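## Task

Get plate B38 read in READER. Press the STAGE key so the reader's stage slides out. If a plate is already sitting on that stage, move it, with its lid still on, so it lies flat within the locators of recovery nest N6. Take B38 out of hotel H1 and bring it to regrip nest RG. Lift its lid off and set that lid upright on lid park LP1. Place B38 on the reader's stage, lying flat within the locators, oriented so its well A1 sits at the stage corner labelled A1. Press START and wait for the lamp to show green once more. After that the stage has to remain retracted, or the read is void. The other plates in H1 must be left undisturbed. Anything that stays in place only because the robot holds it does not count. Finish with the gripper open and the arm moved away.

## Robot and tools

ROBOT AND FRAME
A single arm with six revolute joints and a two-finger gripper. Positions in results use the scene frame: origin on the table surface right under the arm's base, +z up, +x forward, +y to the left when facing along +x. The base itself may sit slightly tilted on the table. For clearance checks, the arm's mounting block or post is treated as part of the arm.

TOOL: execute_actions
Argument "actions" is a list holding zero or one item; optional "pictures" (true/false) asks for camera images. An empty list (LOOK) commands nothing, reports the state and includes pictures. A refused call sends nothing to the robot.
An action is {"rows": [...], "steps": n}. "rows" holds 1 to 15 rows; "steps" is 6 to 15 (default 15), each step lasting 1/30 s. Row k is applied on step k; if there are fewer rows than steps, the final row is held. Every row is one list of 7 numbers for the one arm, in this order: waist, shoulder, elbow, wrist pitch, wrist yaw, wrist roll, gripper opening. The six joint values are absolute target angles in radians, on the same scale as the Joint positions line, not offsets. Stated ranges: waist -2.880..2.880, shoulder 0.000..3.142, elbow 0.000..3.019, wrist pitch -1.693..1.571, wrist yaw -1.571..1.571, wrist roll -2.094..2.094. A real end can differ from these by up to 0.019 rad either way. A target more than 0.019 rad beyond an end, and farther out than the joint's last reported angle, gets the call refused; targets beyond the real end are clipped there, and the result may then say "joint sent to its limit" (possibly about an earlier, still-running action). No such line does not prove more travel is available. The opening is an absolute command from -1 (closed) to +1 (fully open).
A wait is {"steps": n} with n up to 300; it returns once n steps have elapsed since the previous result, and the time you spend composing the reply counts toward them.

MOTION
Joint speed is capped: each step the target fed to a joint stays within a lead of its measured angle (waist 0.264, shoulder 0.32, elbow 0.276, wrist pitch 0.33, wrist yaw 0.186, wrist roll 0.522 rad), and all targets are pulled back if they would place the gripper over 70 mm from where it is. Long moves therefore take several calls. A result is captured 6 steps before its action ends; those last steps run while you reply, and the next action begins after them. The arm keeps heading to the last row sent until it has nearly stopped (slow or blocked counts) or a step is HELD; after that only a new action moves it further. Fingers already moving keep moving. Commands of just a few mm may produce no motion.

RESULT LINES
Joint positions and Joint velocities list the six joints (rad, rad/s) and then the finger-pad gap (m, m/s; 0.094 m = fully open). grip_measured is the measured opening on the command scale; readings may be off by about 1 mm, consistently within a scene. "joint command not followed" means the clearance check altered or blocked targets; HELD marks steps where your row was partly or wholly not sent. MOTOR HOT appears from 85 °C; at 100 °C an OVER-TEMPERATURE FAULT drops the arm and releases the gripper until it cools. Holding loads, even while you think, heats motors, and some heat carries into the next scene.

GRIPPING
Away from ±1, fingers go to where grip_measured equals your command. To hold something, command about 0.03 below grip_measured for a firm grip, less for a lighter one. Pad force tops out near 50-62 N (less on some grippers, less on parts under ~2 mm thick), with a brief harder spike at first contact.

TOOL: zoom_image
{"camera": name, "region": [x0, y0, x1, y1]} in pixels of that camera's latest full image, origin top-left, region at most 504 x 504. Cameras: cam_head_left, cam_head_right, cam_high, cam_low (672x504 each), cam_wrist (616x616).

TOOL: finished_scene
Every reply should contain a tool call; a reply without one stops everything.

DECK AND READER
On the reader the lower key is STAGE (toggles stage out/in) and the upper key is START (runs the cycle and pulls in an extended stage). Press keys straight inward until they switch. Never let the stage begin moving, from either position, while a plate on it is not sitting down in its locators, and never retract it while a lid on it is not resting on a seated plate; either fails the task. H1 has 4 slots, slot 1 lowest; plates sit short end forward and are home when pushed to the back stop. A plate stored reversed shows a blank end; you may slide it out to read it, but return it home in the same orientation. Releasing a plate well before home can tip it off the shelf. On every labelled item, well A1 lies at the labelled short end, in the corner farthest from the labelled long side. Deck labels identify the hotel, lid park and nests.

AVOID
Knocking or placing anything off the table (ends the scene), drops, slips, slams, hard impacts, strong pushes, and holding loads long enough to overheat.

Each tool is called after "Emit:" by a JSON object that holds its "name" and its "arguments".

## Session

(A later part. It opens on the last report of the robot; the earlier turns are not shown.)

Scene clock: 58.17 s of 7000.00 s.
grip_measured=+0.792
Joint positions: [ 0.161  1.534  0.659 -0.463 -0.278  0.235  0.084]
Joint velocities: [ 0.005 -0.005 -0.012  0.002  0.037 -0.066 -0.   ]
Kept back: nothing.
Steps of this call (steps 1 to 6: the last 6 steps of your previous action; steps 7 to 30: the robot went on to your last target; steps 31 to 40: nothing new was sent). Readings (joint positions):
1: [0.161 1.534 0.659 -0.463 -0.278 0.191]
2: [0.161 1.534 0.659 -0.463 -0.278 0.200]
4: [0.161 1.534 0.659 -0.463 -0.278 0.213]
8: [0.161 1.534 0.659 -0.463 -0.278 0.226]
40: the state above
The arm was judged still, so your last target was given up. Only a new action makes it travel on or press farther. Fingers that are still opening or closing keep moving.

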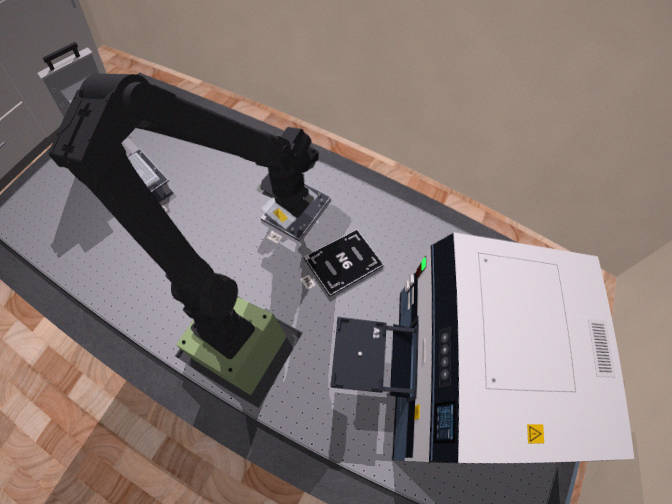

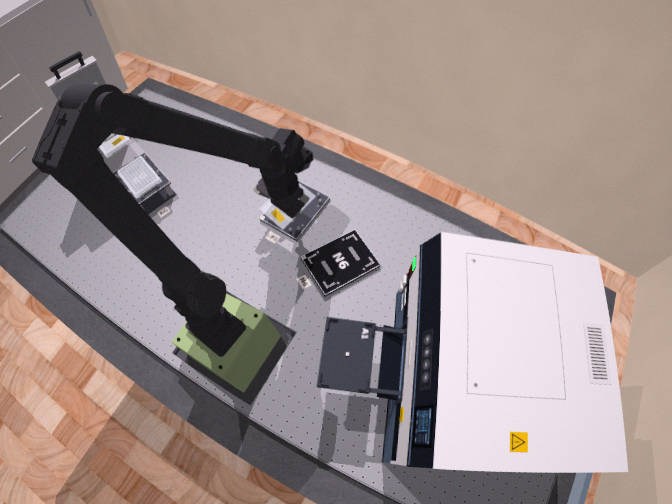

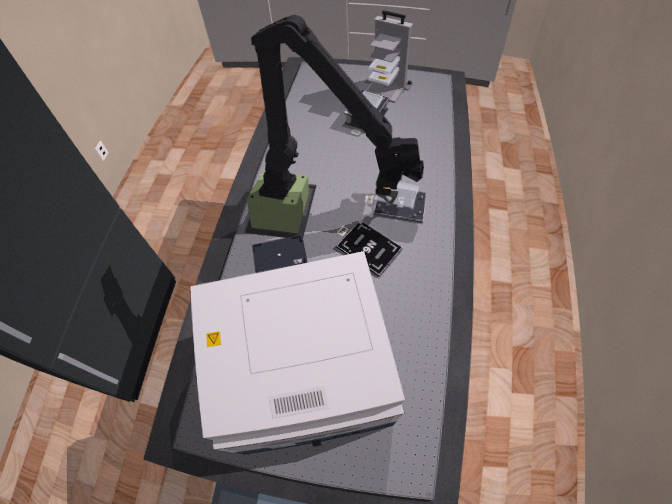

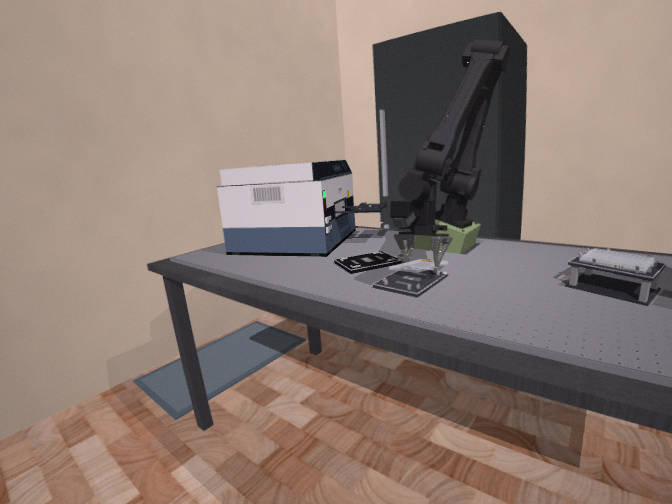

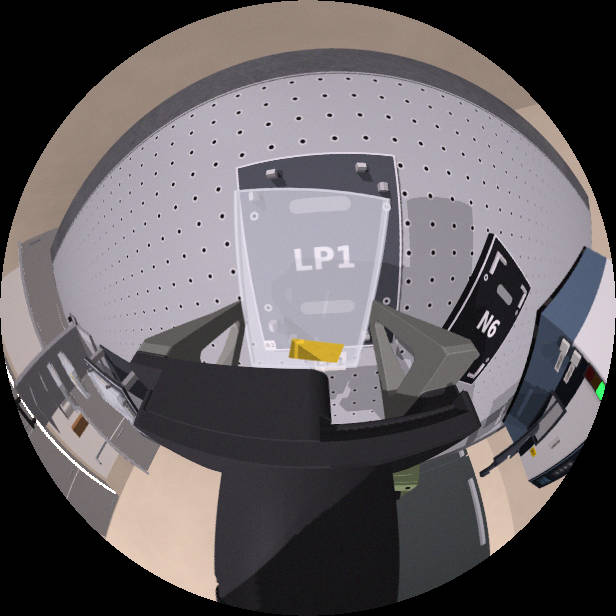

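Emit:
{"name": "execute_actions", "arguments": {"actions": [{"rows":[[0.125,1.575,0.74,-0.43,-0.28,0.19,0.775]],"steps":15}]}}

Emit:
{"name": "execute_actions", "arguments": {"actions": [{"steps":30}], "pictures": true}}

Scene clock: 58.67 s of 7000.00 s.
grip_measured=+0.792
Joint positions: [ 0.138  1.571  0.701 -0.441 -0.278  0.209  0.084]
Joint velocities: [-0.005  0.015 -0.002  0.027  0.007 -0.095 -0.   ]
Steps of this call (steps 1 to 6: nothing new was sent; steps 7 to 15: the first 9 steps of this action). Readings (joint positions):
7: [0.159 1.537 0.661 -0.461 -0.278 0.230]
8: [0.156 1.543 0.667 -0.457 -0.278 0.225]
10: [0.147 1.560 0.684 -0.449 -0.278 0.218]
14: [0.138 1.571 0.701 -0.441 -0.278 0.210]
15: the state above

Scene clock: 59.67 s of 7000.00 s.
grip_measured=+0.792
Joint positions: [ 0.138  1.571  0.701 -0.441 -0.278  0.205  0.084]
Joint velocities: [-0.005  0.005 -0.017  0.007 -0.037  0.022  0.   ]
Kept back: nothing.
Steps of this call (steps 1 to 6: the last 6 steps of your previous action; steps 7 to 15: the robot went on to your last target; steps 16 to 30: nothing new was sent). Readings (joint positions):
1: [0.138 1.571 0.701 -0.441 -0.278 0.208]
2: [0.138 1.571 0.701 -0.441 -0.278 0.207]
4: [0.138 1.571 0.701 -0.441 -0.278 0.206]
8: [0.138 1.571 0.701 -0.441 -0.278 0.205]
30: the state above
The arm was judged still, so your last target was given up. Only a new action makes it travel on or press farther. Fingers that are still opening or closing keep moving.

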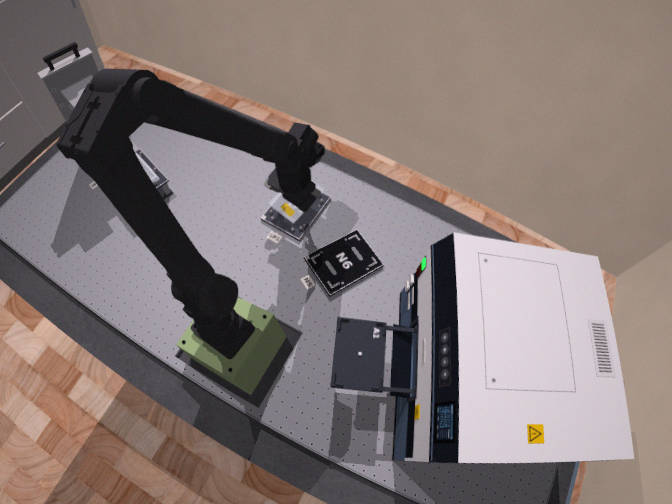

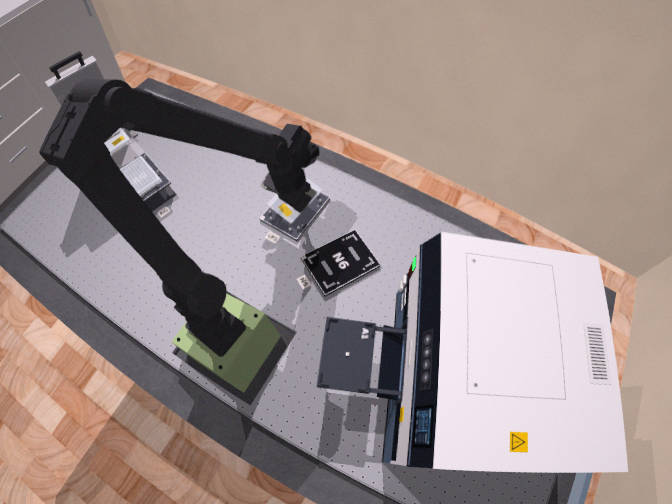

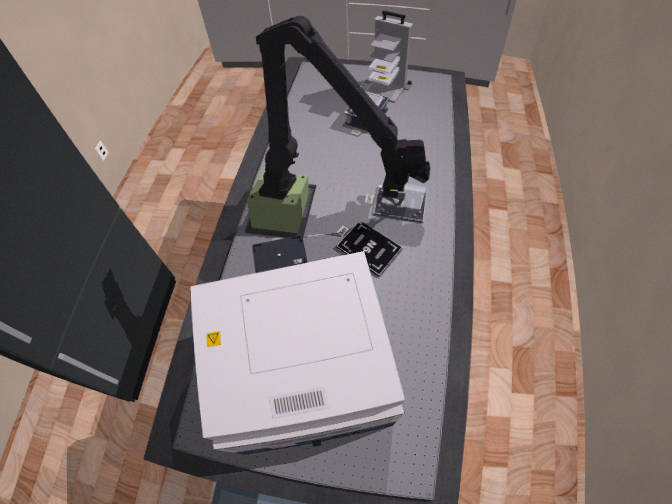

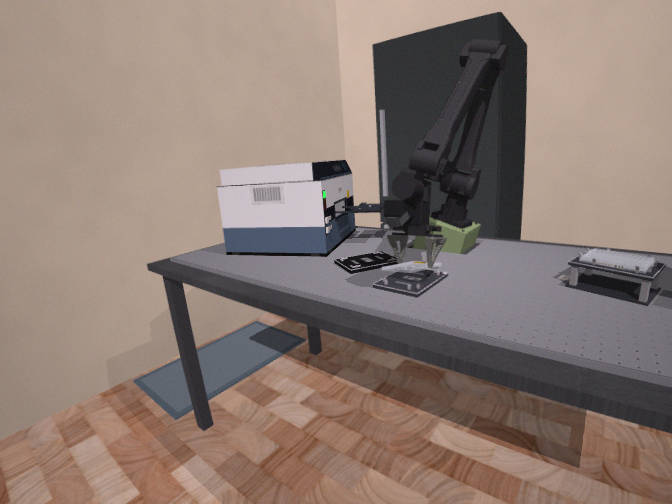

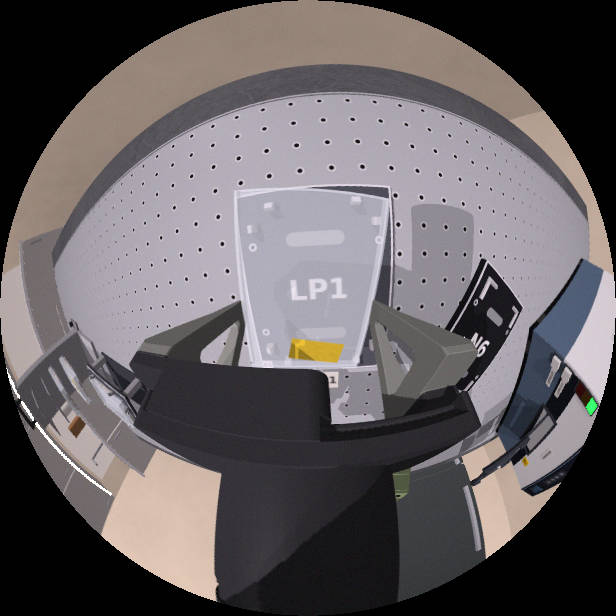

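Emit:
{"name": "execute_actions", "arguments": {"actions": [{"rows":[[0.13,1.6,0.675,-0.38,-0.28,0.19,0.775]],"steps":15}]}}

Emit:
{"name": "execute_actions", "arguments": {"actions": [{"steps":20}], "pictures": true}}

Emit:
{"name": "zoom_image", "arguments": {"camera": "cam_low", "region": [360, 230, 470, 310]}}

Scene clock: 60.20 s of 7000.00 s.
grip_measured=+0.792
Joint positions: [ 0.138  1.595  0.68  -0.395 -0.278  0.204  0.084]
Joint velocities: [-0.005 -0.005 -0.017  0.007 -0.037  0.037  0.001]
Steps of this call (steps 1 to 7: nothing new was sent; steps 8 to 16: the first 9 steps of this action). Readings (joint positions):
8: [0.138 1.572 0.698 -0.431 -0.278 0.205]
9: [0.138 1.575 0.694 -0.414 -0.278 0.204]
11: [0.138 1.583 0.687 -0.400 -0.278 0.204]
15: [0.138 1.595 0.680 -0.396 -0.278 0.204]
16: the state above

Scene clock: 60.87 s of 7000.00 s.
grip_measured=+0.792
Joint positions: [ 0.138  1.595  0.68  -0.394 -0.278  0.204  0.084]
Joint velocities: [-0.005 -0.024  0.002  0.002 -0.007 -0.022  0.   ]
Kept back: nothing.
Steps of this call (steps 1 to 6: the last 6 steps of your previous action; steps 7 to 15: the robot went on to your last target; steps 16 to 20: nothing new was sent). Readings (joint positions):
1: [0.138 1.595 0.680 -0.395 -0.278 0.204]
2: [0.138 1.595 0.680 -0.395 -0.278 0.204]
4: [0.138 1.595 0.680 -0.394 -0.278 0.204]
8: [0.138 1.595 0.680 -0.394 -0.278 0.204]
20: the state above
The arm was judged still, so your last target was given up. Only a new action makes it travel on or press farther. Fingers that are still opening or closing keep moving.

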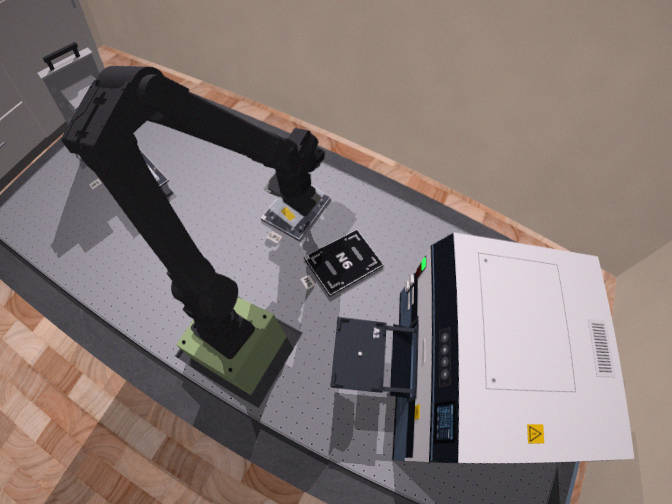

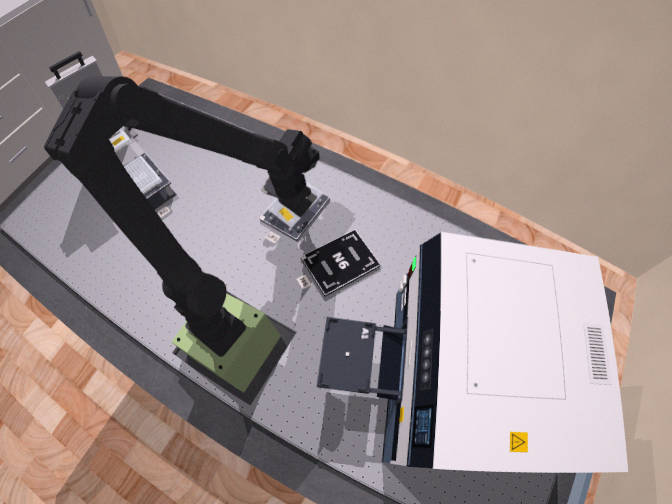

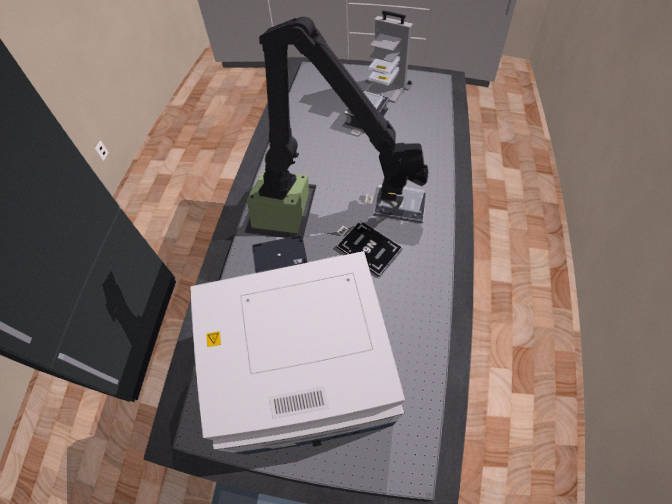

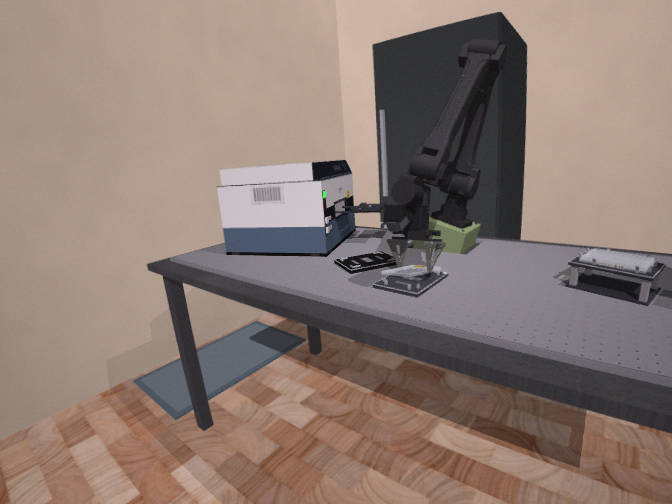

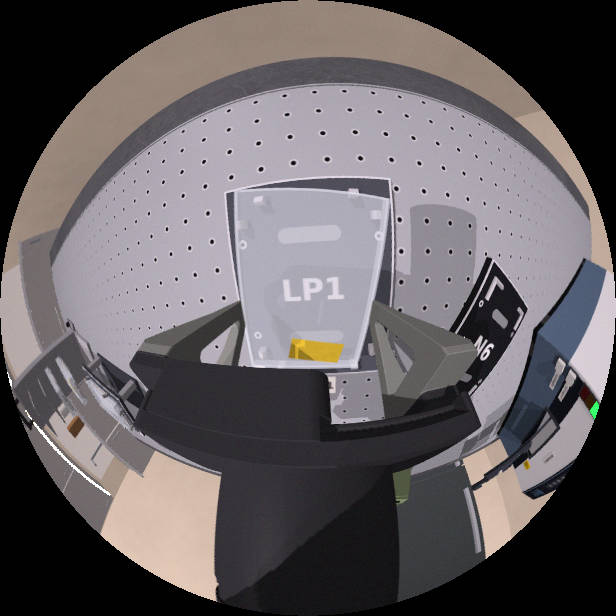

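Region (360, 230, 470, 310) of cam_low's 672x504 image, scaled by 4.582, with more detail than that image has; it fills the top 367 rows of this view, and the rest is white.

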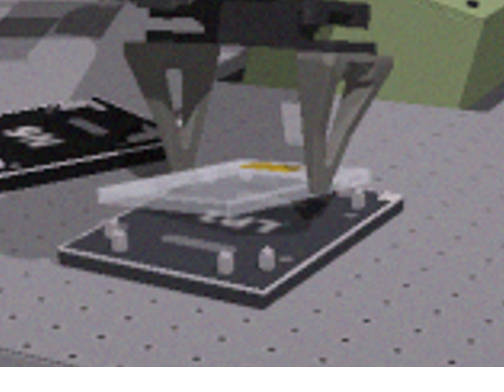

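Emit:
{"name": "execute_actions", "arguments": {"actions": [{"rows":[[0.138,1.625,0.665,-0.34,-0.28,0.12,0.775]],"steps":15}]}}

Emit:
{"name": "execute_actions", "arguments": {"actions": [{"steps":20}], "pictures": true}}

Emit:
{"name": "zoom_image", "arguments": {"camera": "cam_low", "region": [360, 230, 470, 310]}}

Scene clock: 61.37 s of 7000.00 s.
grip_measured=+0.792
Joint positions: [ 0.138  1.615  0.675 -0.353 -0.28   0.147  0.084]
Joint velocities: [-0.015  0.005 -0.002  0.007  0.007 -0.125 -0.001]
Steps of this call (steps 1 to 6: nothing new was sent; steps 7 to 15: the first 9 steps of this action). Readings (joint positions):
7: [0.138 1.597 0.678 -0.385 -0.278 0.193]
8: [0.138 1.600 0.676 -0.373 -0.278 0.182]
10: [0.138 1.609 0.675 -0.359 -0.278 0.165]
14: [0.138 1.615 0.675 -0.353 -0.279 0.150]
15: the state above

Scene clock: 62.03 s of 7000.00 s.
grip_measured=+0.792
Joint positions: [ 0.138  1.615  0.675 -0.352 -0.28   0.14   0.084]
Joint velocities: [-0.005 -0.015  0.002  0.017 -0.022  0.022 -0.002]
Kept back: nothing.
Steps of this call (steps 1 to 6: the last 6 steps of your previous action; steps 7 to 15: the robot went on to your last target; steps 16 to 20: nothing new was sent). Readings (joint positions):
1: [0.138 1.615 0.675 -0.353 -0.280 0.146]
2: [0.138 1.615 0.675 -0.353 -0.280 0.145]
4: [0.138 1.615 0.675 -0.352 -0.280 0.143]
8: [0.138 1.615 0.675 -0.352 -0.280 0.141]
20: the state above
The arm was judged still, so your last target was given up. Only a new action makes it travel on or press farther. Fingers that are still opening or closing keep moving.

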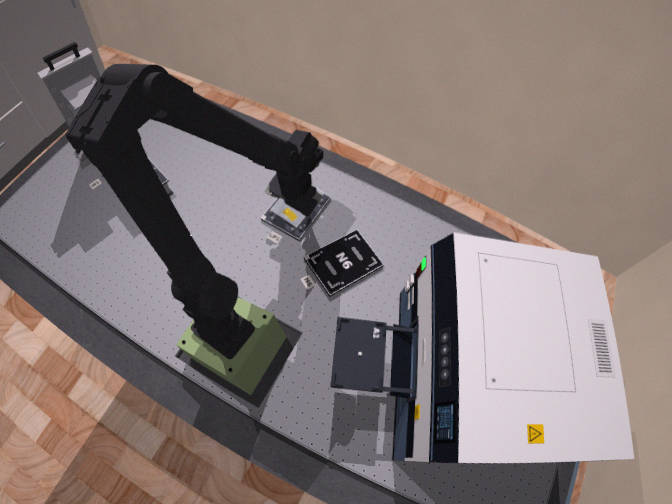

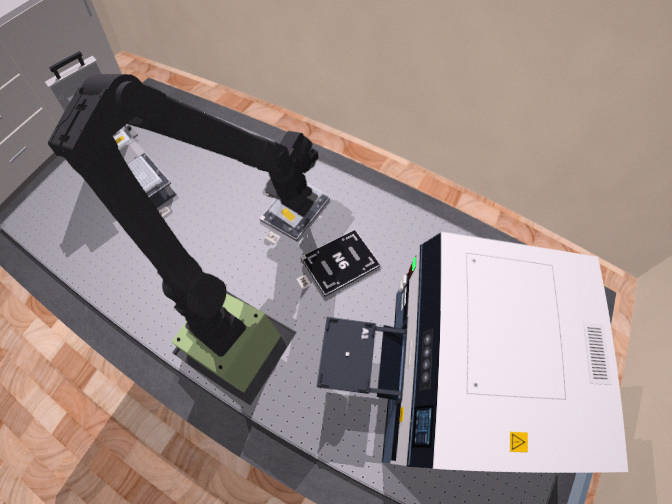

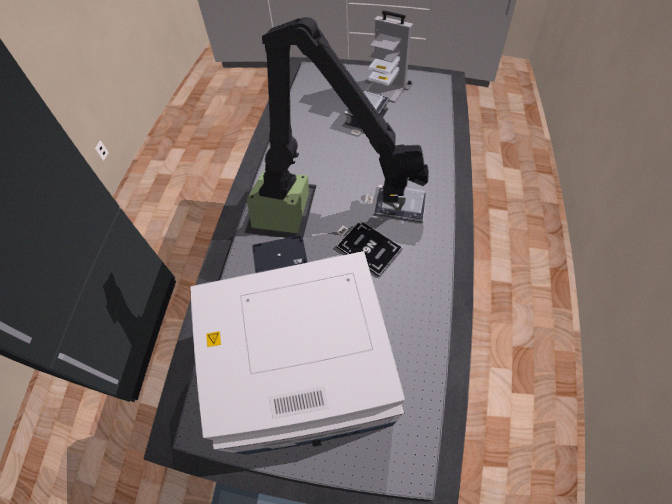

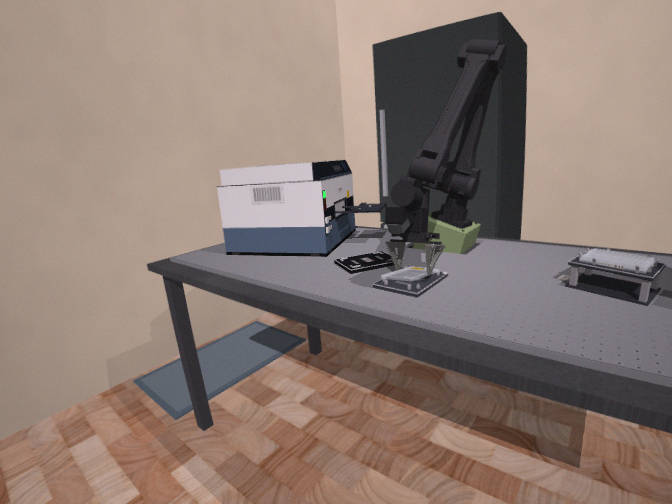

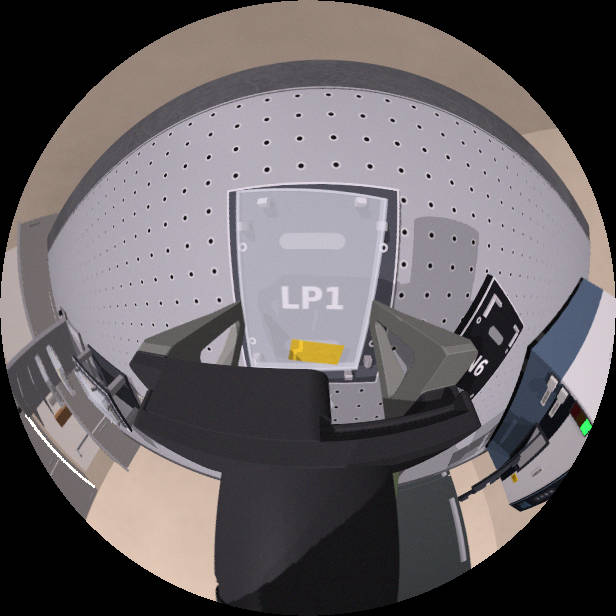

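Region (360, 230, 470, 310) of cam_low's 672x504 image, scaled by 4.582, with more detail than that image has; it fills the top 367 rows of this view, and the rest is white.

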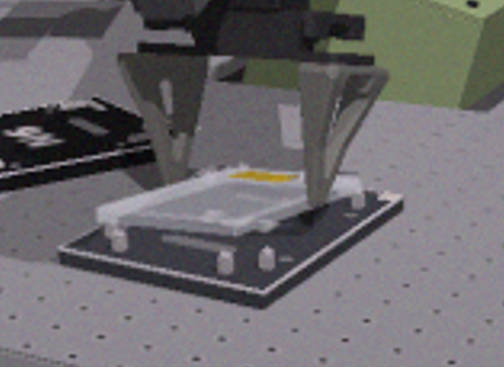

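Emit:
{"name": "execute_actions", "arguments": {"actions": [{"rows":[[0.13,1.605,0.64,-0.33,-0.28,0.12,0.775]],"steps":15}]}}

Emit:
{"name": "execute_actions", "arguments": {"actions": [{"steps":20}], "pictures": true}}

Emit:
{"name": "zoom_image", "arguments": {"camera": "cam_low", "region": [360, 230, 470, 310]}}

Scene clock: 62.53 s of 7000.00 s.
grip_measured=+0.792
Joint positions: [ 0.138  1.614  0.657 -0.338 -0.285  0.14   0.084]
Joint velocities: [ 0.005 -0.024 -0.012  0.002 -0.051  0.037 -0.001]
Steps of this call (steps 1 to 6: nothing new was sent; steps 7 to 15: the first 9 steps of this action). Readings (joint positions):
7: [0.138 1.615 0.672 -0.348 -0.281 0.140]
8: [0.138 1.614 0.667 -0.343 -0.281 0.140]
10: [0.138 1.614 0.659 -0.340 -0.284 0.140]
14: [0.138 1.614 0.657 -0.338 -0.285 0.140]
15: the state above

Scene clock: 63.20 s of 7000.00 s.
grip_measured=+0.792
Joint positions: [ 0.138  1.614  0.657 -0.338 -0.285  0.14   0.084]
Joint velocities: [-0.005  0.005  0.012  0.002  0.007 -0.022  0.   ]
Kept back: nothing.
Steps of this call (steps 1 to 6: the last 6 steps of your previous action; steps 7 to 15: the robot went on to your last target; steps 16 to 20: nothing new was sent). Readings (joint positions):
1: [0.138 1.614 0.657 -0.338 -0.285 0.140]
2: [0.138 1.614 0.657 -0.338 -0.285 0.140]
4: [0.138 1.614 0.657 -0.338 -0.285 0.140]
8: [0.138 1.614 0.657 -0.338 -0.285 0.140]
20: the state above
The arm was judged still, so your last target was given up. Only a new action makes it travel on or press farther. Fingers that are still opening or closing keep moving.

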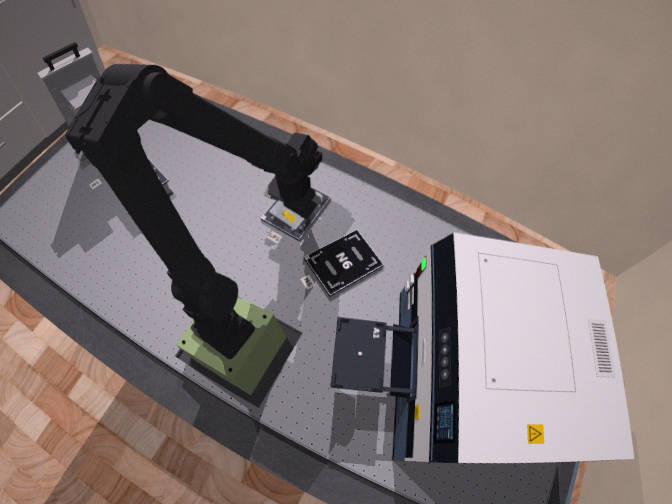

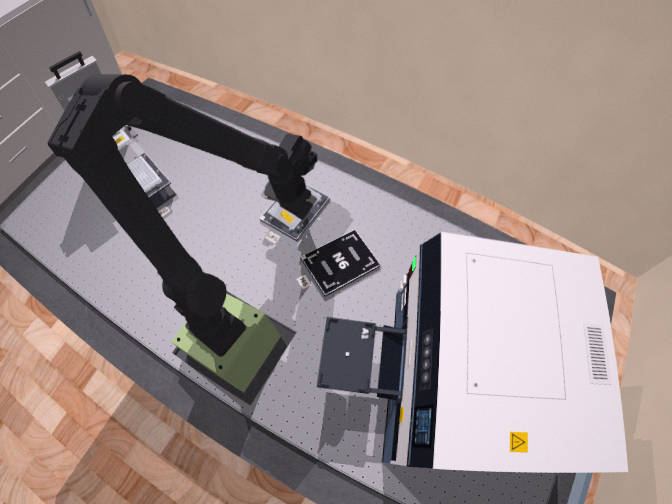

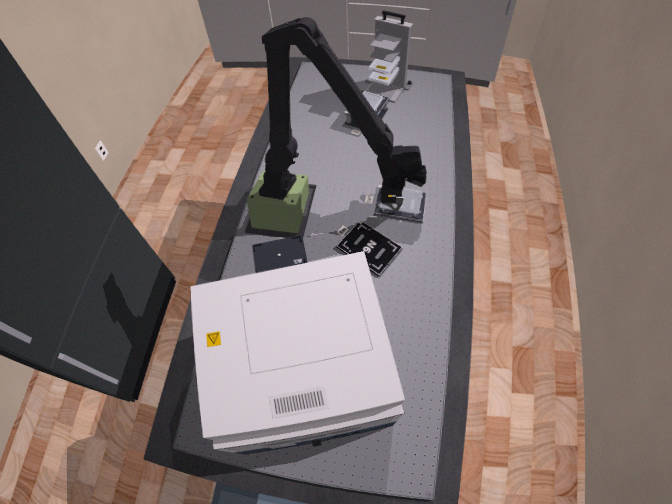

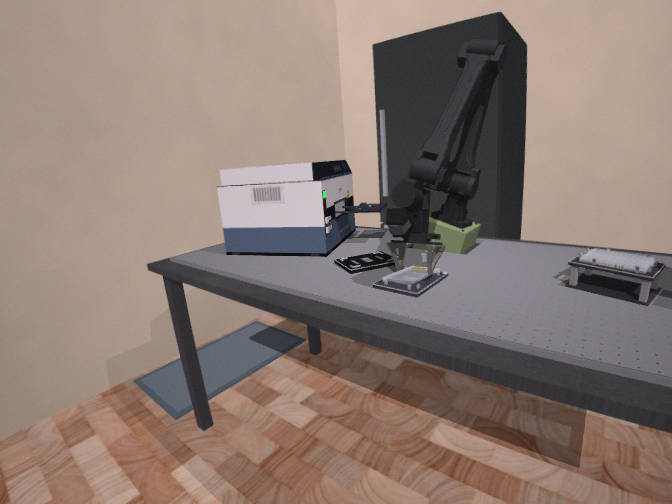

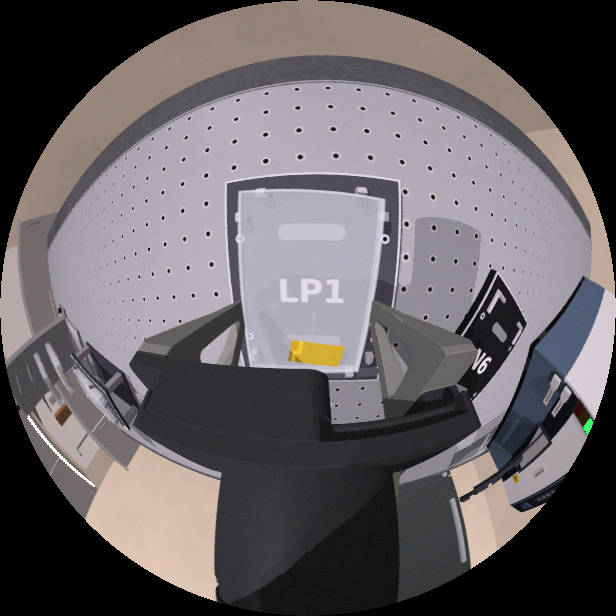

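Region (360, 230, 470, 310) of cam_low's 672x504 image, scaled by 4.582, with more detail than that image has; it fills the top 367 rows of this view, and the rest is white.

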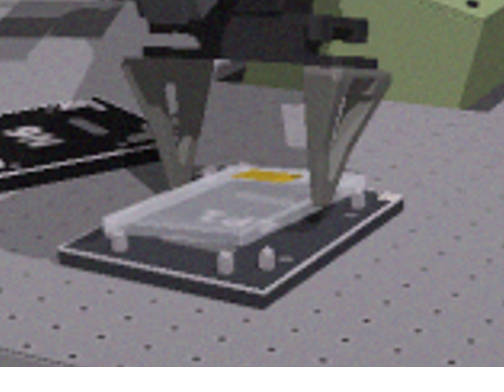

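Emit:
{"name": "execute_actions", "arguments": {"actions": [{"rows":[[0.138,1.585,0.63,-0.34,-0.28,0.14,0.775]],"steps":15}]}}

Emit:
{"name": "execute_actions", "arguments": {"actions": [{"steps":20}], "pictures": true}}

Emit:
{"name": "zoom_image", "arguments": {"camera": "cam_low", "region": [360, 230, 470, 310]}}

Scene clock: 63.73 s of 7000.00 s.
grip_measured=+0.792
Joint positions: [ 0.138  1.596  0.649 -0.337 -0.281  0.14   0.084]
Joint velocities: [-0.005 -0.005 -0.007 -0.007  0.007 -0.007  0.   ]
Steps of this call (steps 1 to 7: nothing new was sent; steps 8 to 16: the first 9 steps of this action). Readings (joint positions):
8: [0.138 1.612 0.655 -0.338 -0.285 0.140]
9: [0.138 1.609 0.653 -0.337 -0.285 0.140]
11: [0.138 1.600 0.650 -0.337 -0.282 0.140]
15: [0.138 1.596 0.649 -0.337 -0.281 0.140]
16: the state above

Scene clock: 64.40 s of 7000.00 s.
grip_measured=+0.792
Joint positions: [ 0.138  1.596  0.649 -0.337 -0.281  0.14   0.084]
Joint velocities: [-0.005  0.034  0.007 -0.017  0.051 -0.007  0.001]
Kept back: nothing.
Steps of this call (steps 1 to 6: the last 6 steps of your previous action; steps 7 to 15: the robot went on to your last target; steps 16 to 20: nothing new was sent). Readings (joint positions):
1: [0.138 1.596 0.649 -0.337 -0.281 0.140]
2: [0.138 1.596 0.649 -0.337 -0.281 0.140]
4: [0.138 1.596 0.649 -0.337 -0.281 0.140]
8: [0.138 1.596 0.649 -0.337 -0.281 0.140]
20: the state above
The arm was judged still, so your last target was given up. Only a new action makes it travel on or press farther. Fingers that are still opening or closing keep moving.

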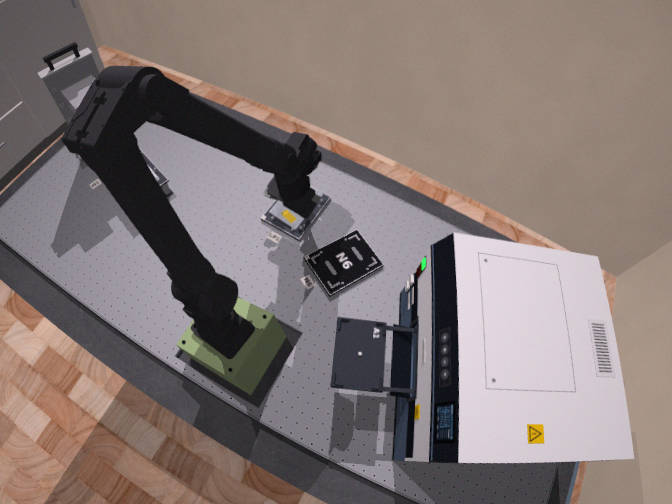

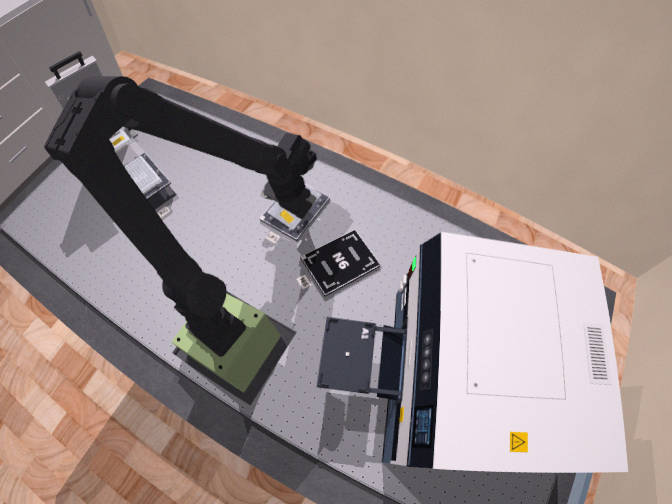

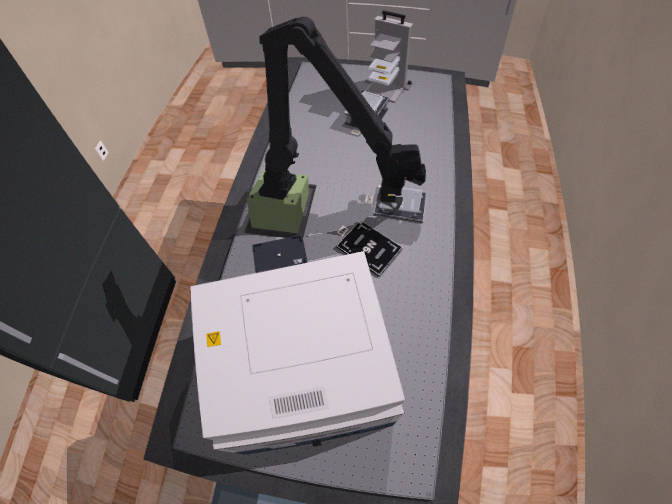

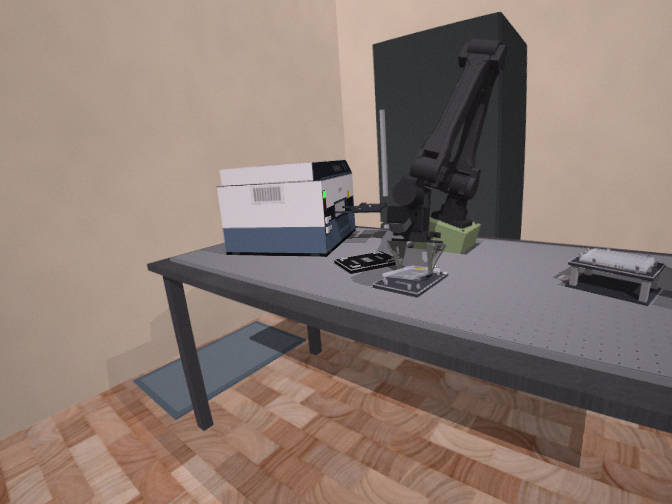

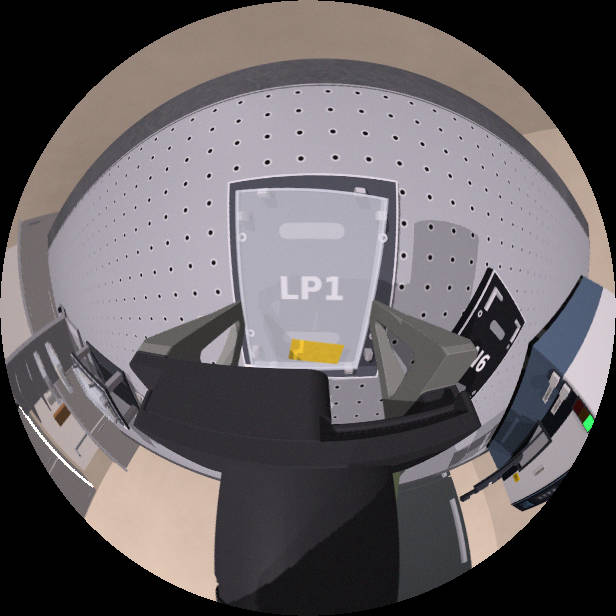

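Region (360, 230, 470, 310) of cam_low's 672x504 image, scaled by 4.582, with more detail than that image has; it fills the top 367 rows of this view, and the rest is white.

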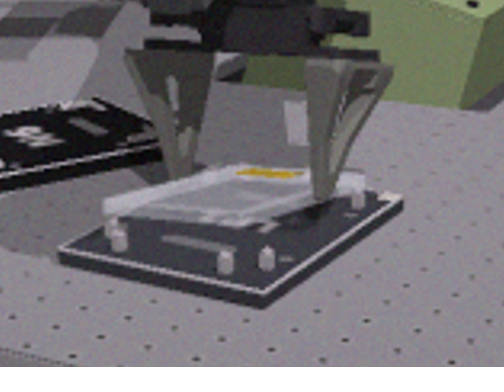

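Lowering with the elbow, which also pulls back.

Emit:
{"name": "execute_actions", "arguments": {"actions": [{"rows":[[0.138,1.6,0.605,-0.31,-0.28,0.14,0.775]],"steps":15}]}}

Emit:
{"name": "execute_actions", "arguments": {"actions": [{"steps":20}], "pictures": true}}

Emit:
{"name": "zoom_image", "arguments": {"camera": "cam_low", "region": [360, 230, 470, 310]}}

Scene clock: 65.07 s of 7000.00 s.
grip_measured=+0.792
Joint positions: [ 0.138  1.596  0.633 -0.303 -0.282  0.14   0.084]
Joint velocities: [-0.005 -0.005  0.002 -0.002  0.007 -0.037 -0.   ]
Steps of this call (steps 1 to 11: nothing new was sent; steps 12 to 20: the first 9 steps of this action). Readings (joint positions):
12: [0.138 1.596 0.645 -0.331 -0.281 0.140]
13: [0.138 1.596 0.640 -0.319 -0.281 0.140]
15: [0.138 1.596 0.635 -0.307 -0.281 0.140]
19: [0.138 1.596 0.633 -0.303 -0.282 0.140]
20: the state above

Scene clock: 65.73 s of 7000.00 s.
grip_measured=+0.792
Joint positions: [ 0.138  1.596  0.633 -0.303 -0.282  0.14   0.084]
Joint velocities: [-0.005  0.005 -0.007 -0.002  0.007 -0.081  0.   ]
Kept back: nothing.
Steps of this call (steps 1 to 6: the last 6 steps of your previous action; steps 7 to 15: the robot went on to your last target; steps 16 to 20: nothing new was sent). Readings (joint positions):
1: [0.138 1.596 0.633 -0.303 -0.282 0.140]
2: [0.138 1.596 0.633 -0.303 -0.282 0.140]
4: [0.138 1.596 0.633 -0.303 -0.282 0.140]
8: [0.138 1.596 0.633 -0.303 -0.282 0.140]
20: the state above
The arm was judged still, so your last target was given up. Only a new action makes it travel on or press farther. Fingers that are still opening or closing keep moving.

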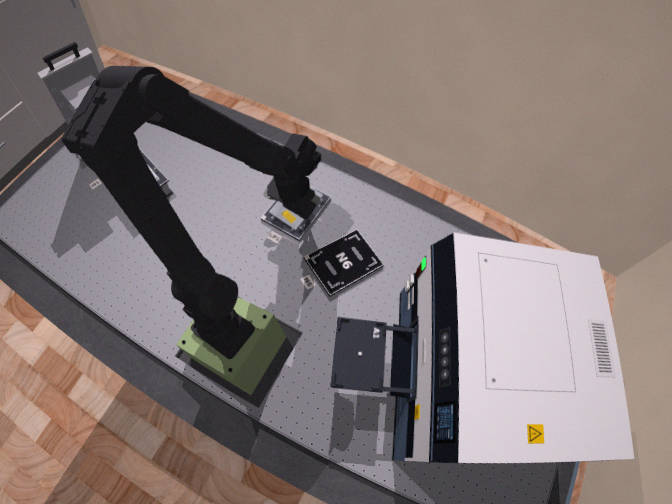

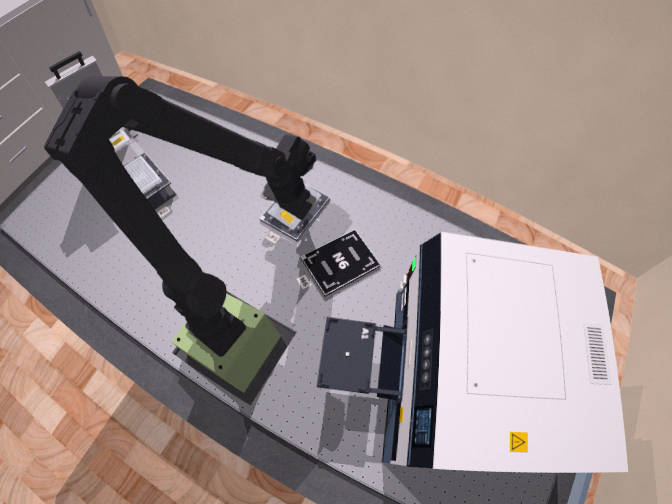

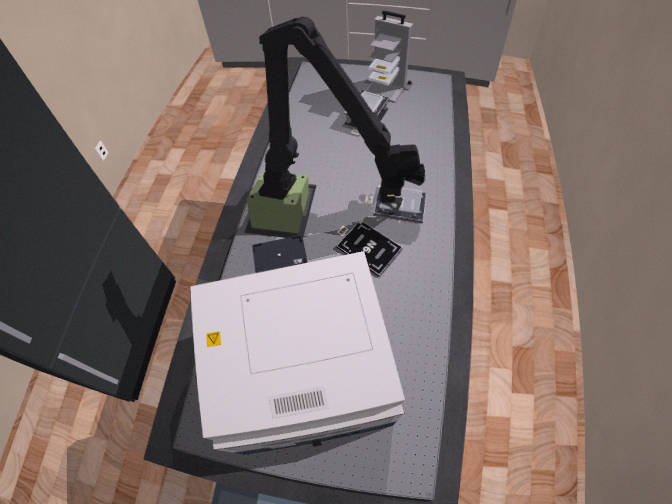

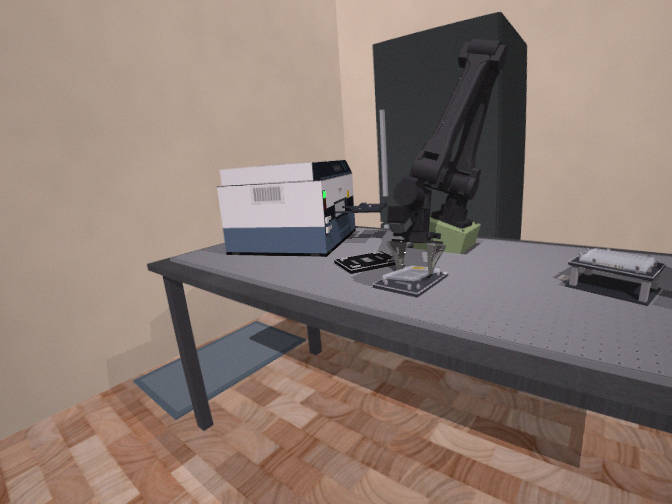

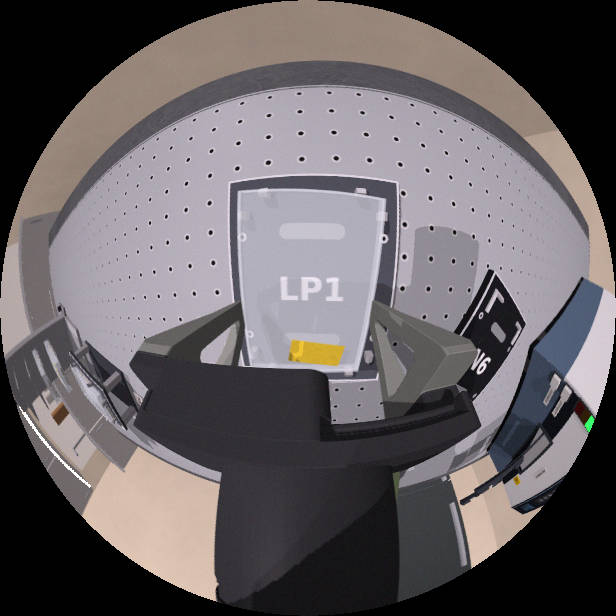

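Region (360, 230, 470, 310) of cam_low's 672x504 image, scaled by 4.582, with more detail than that image has; it fills the top 367 rows of this view, and the rest is white.

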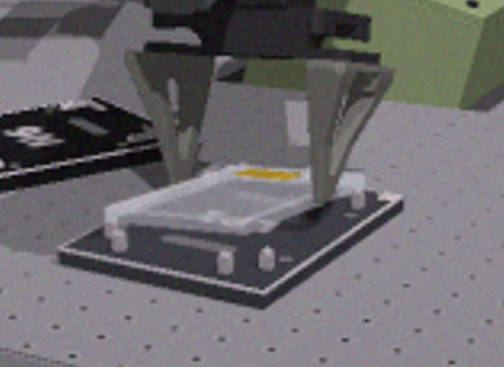

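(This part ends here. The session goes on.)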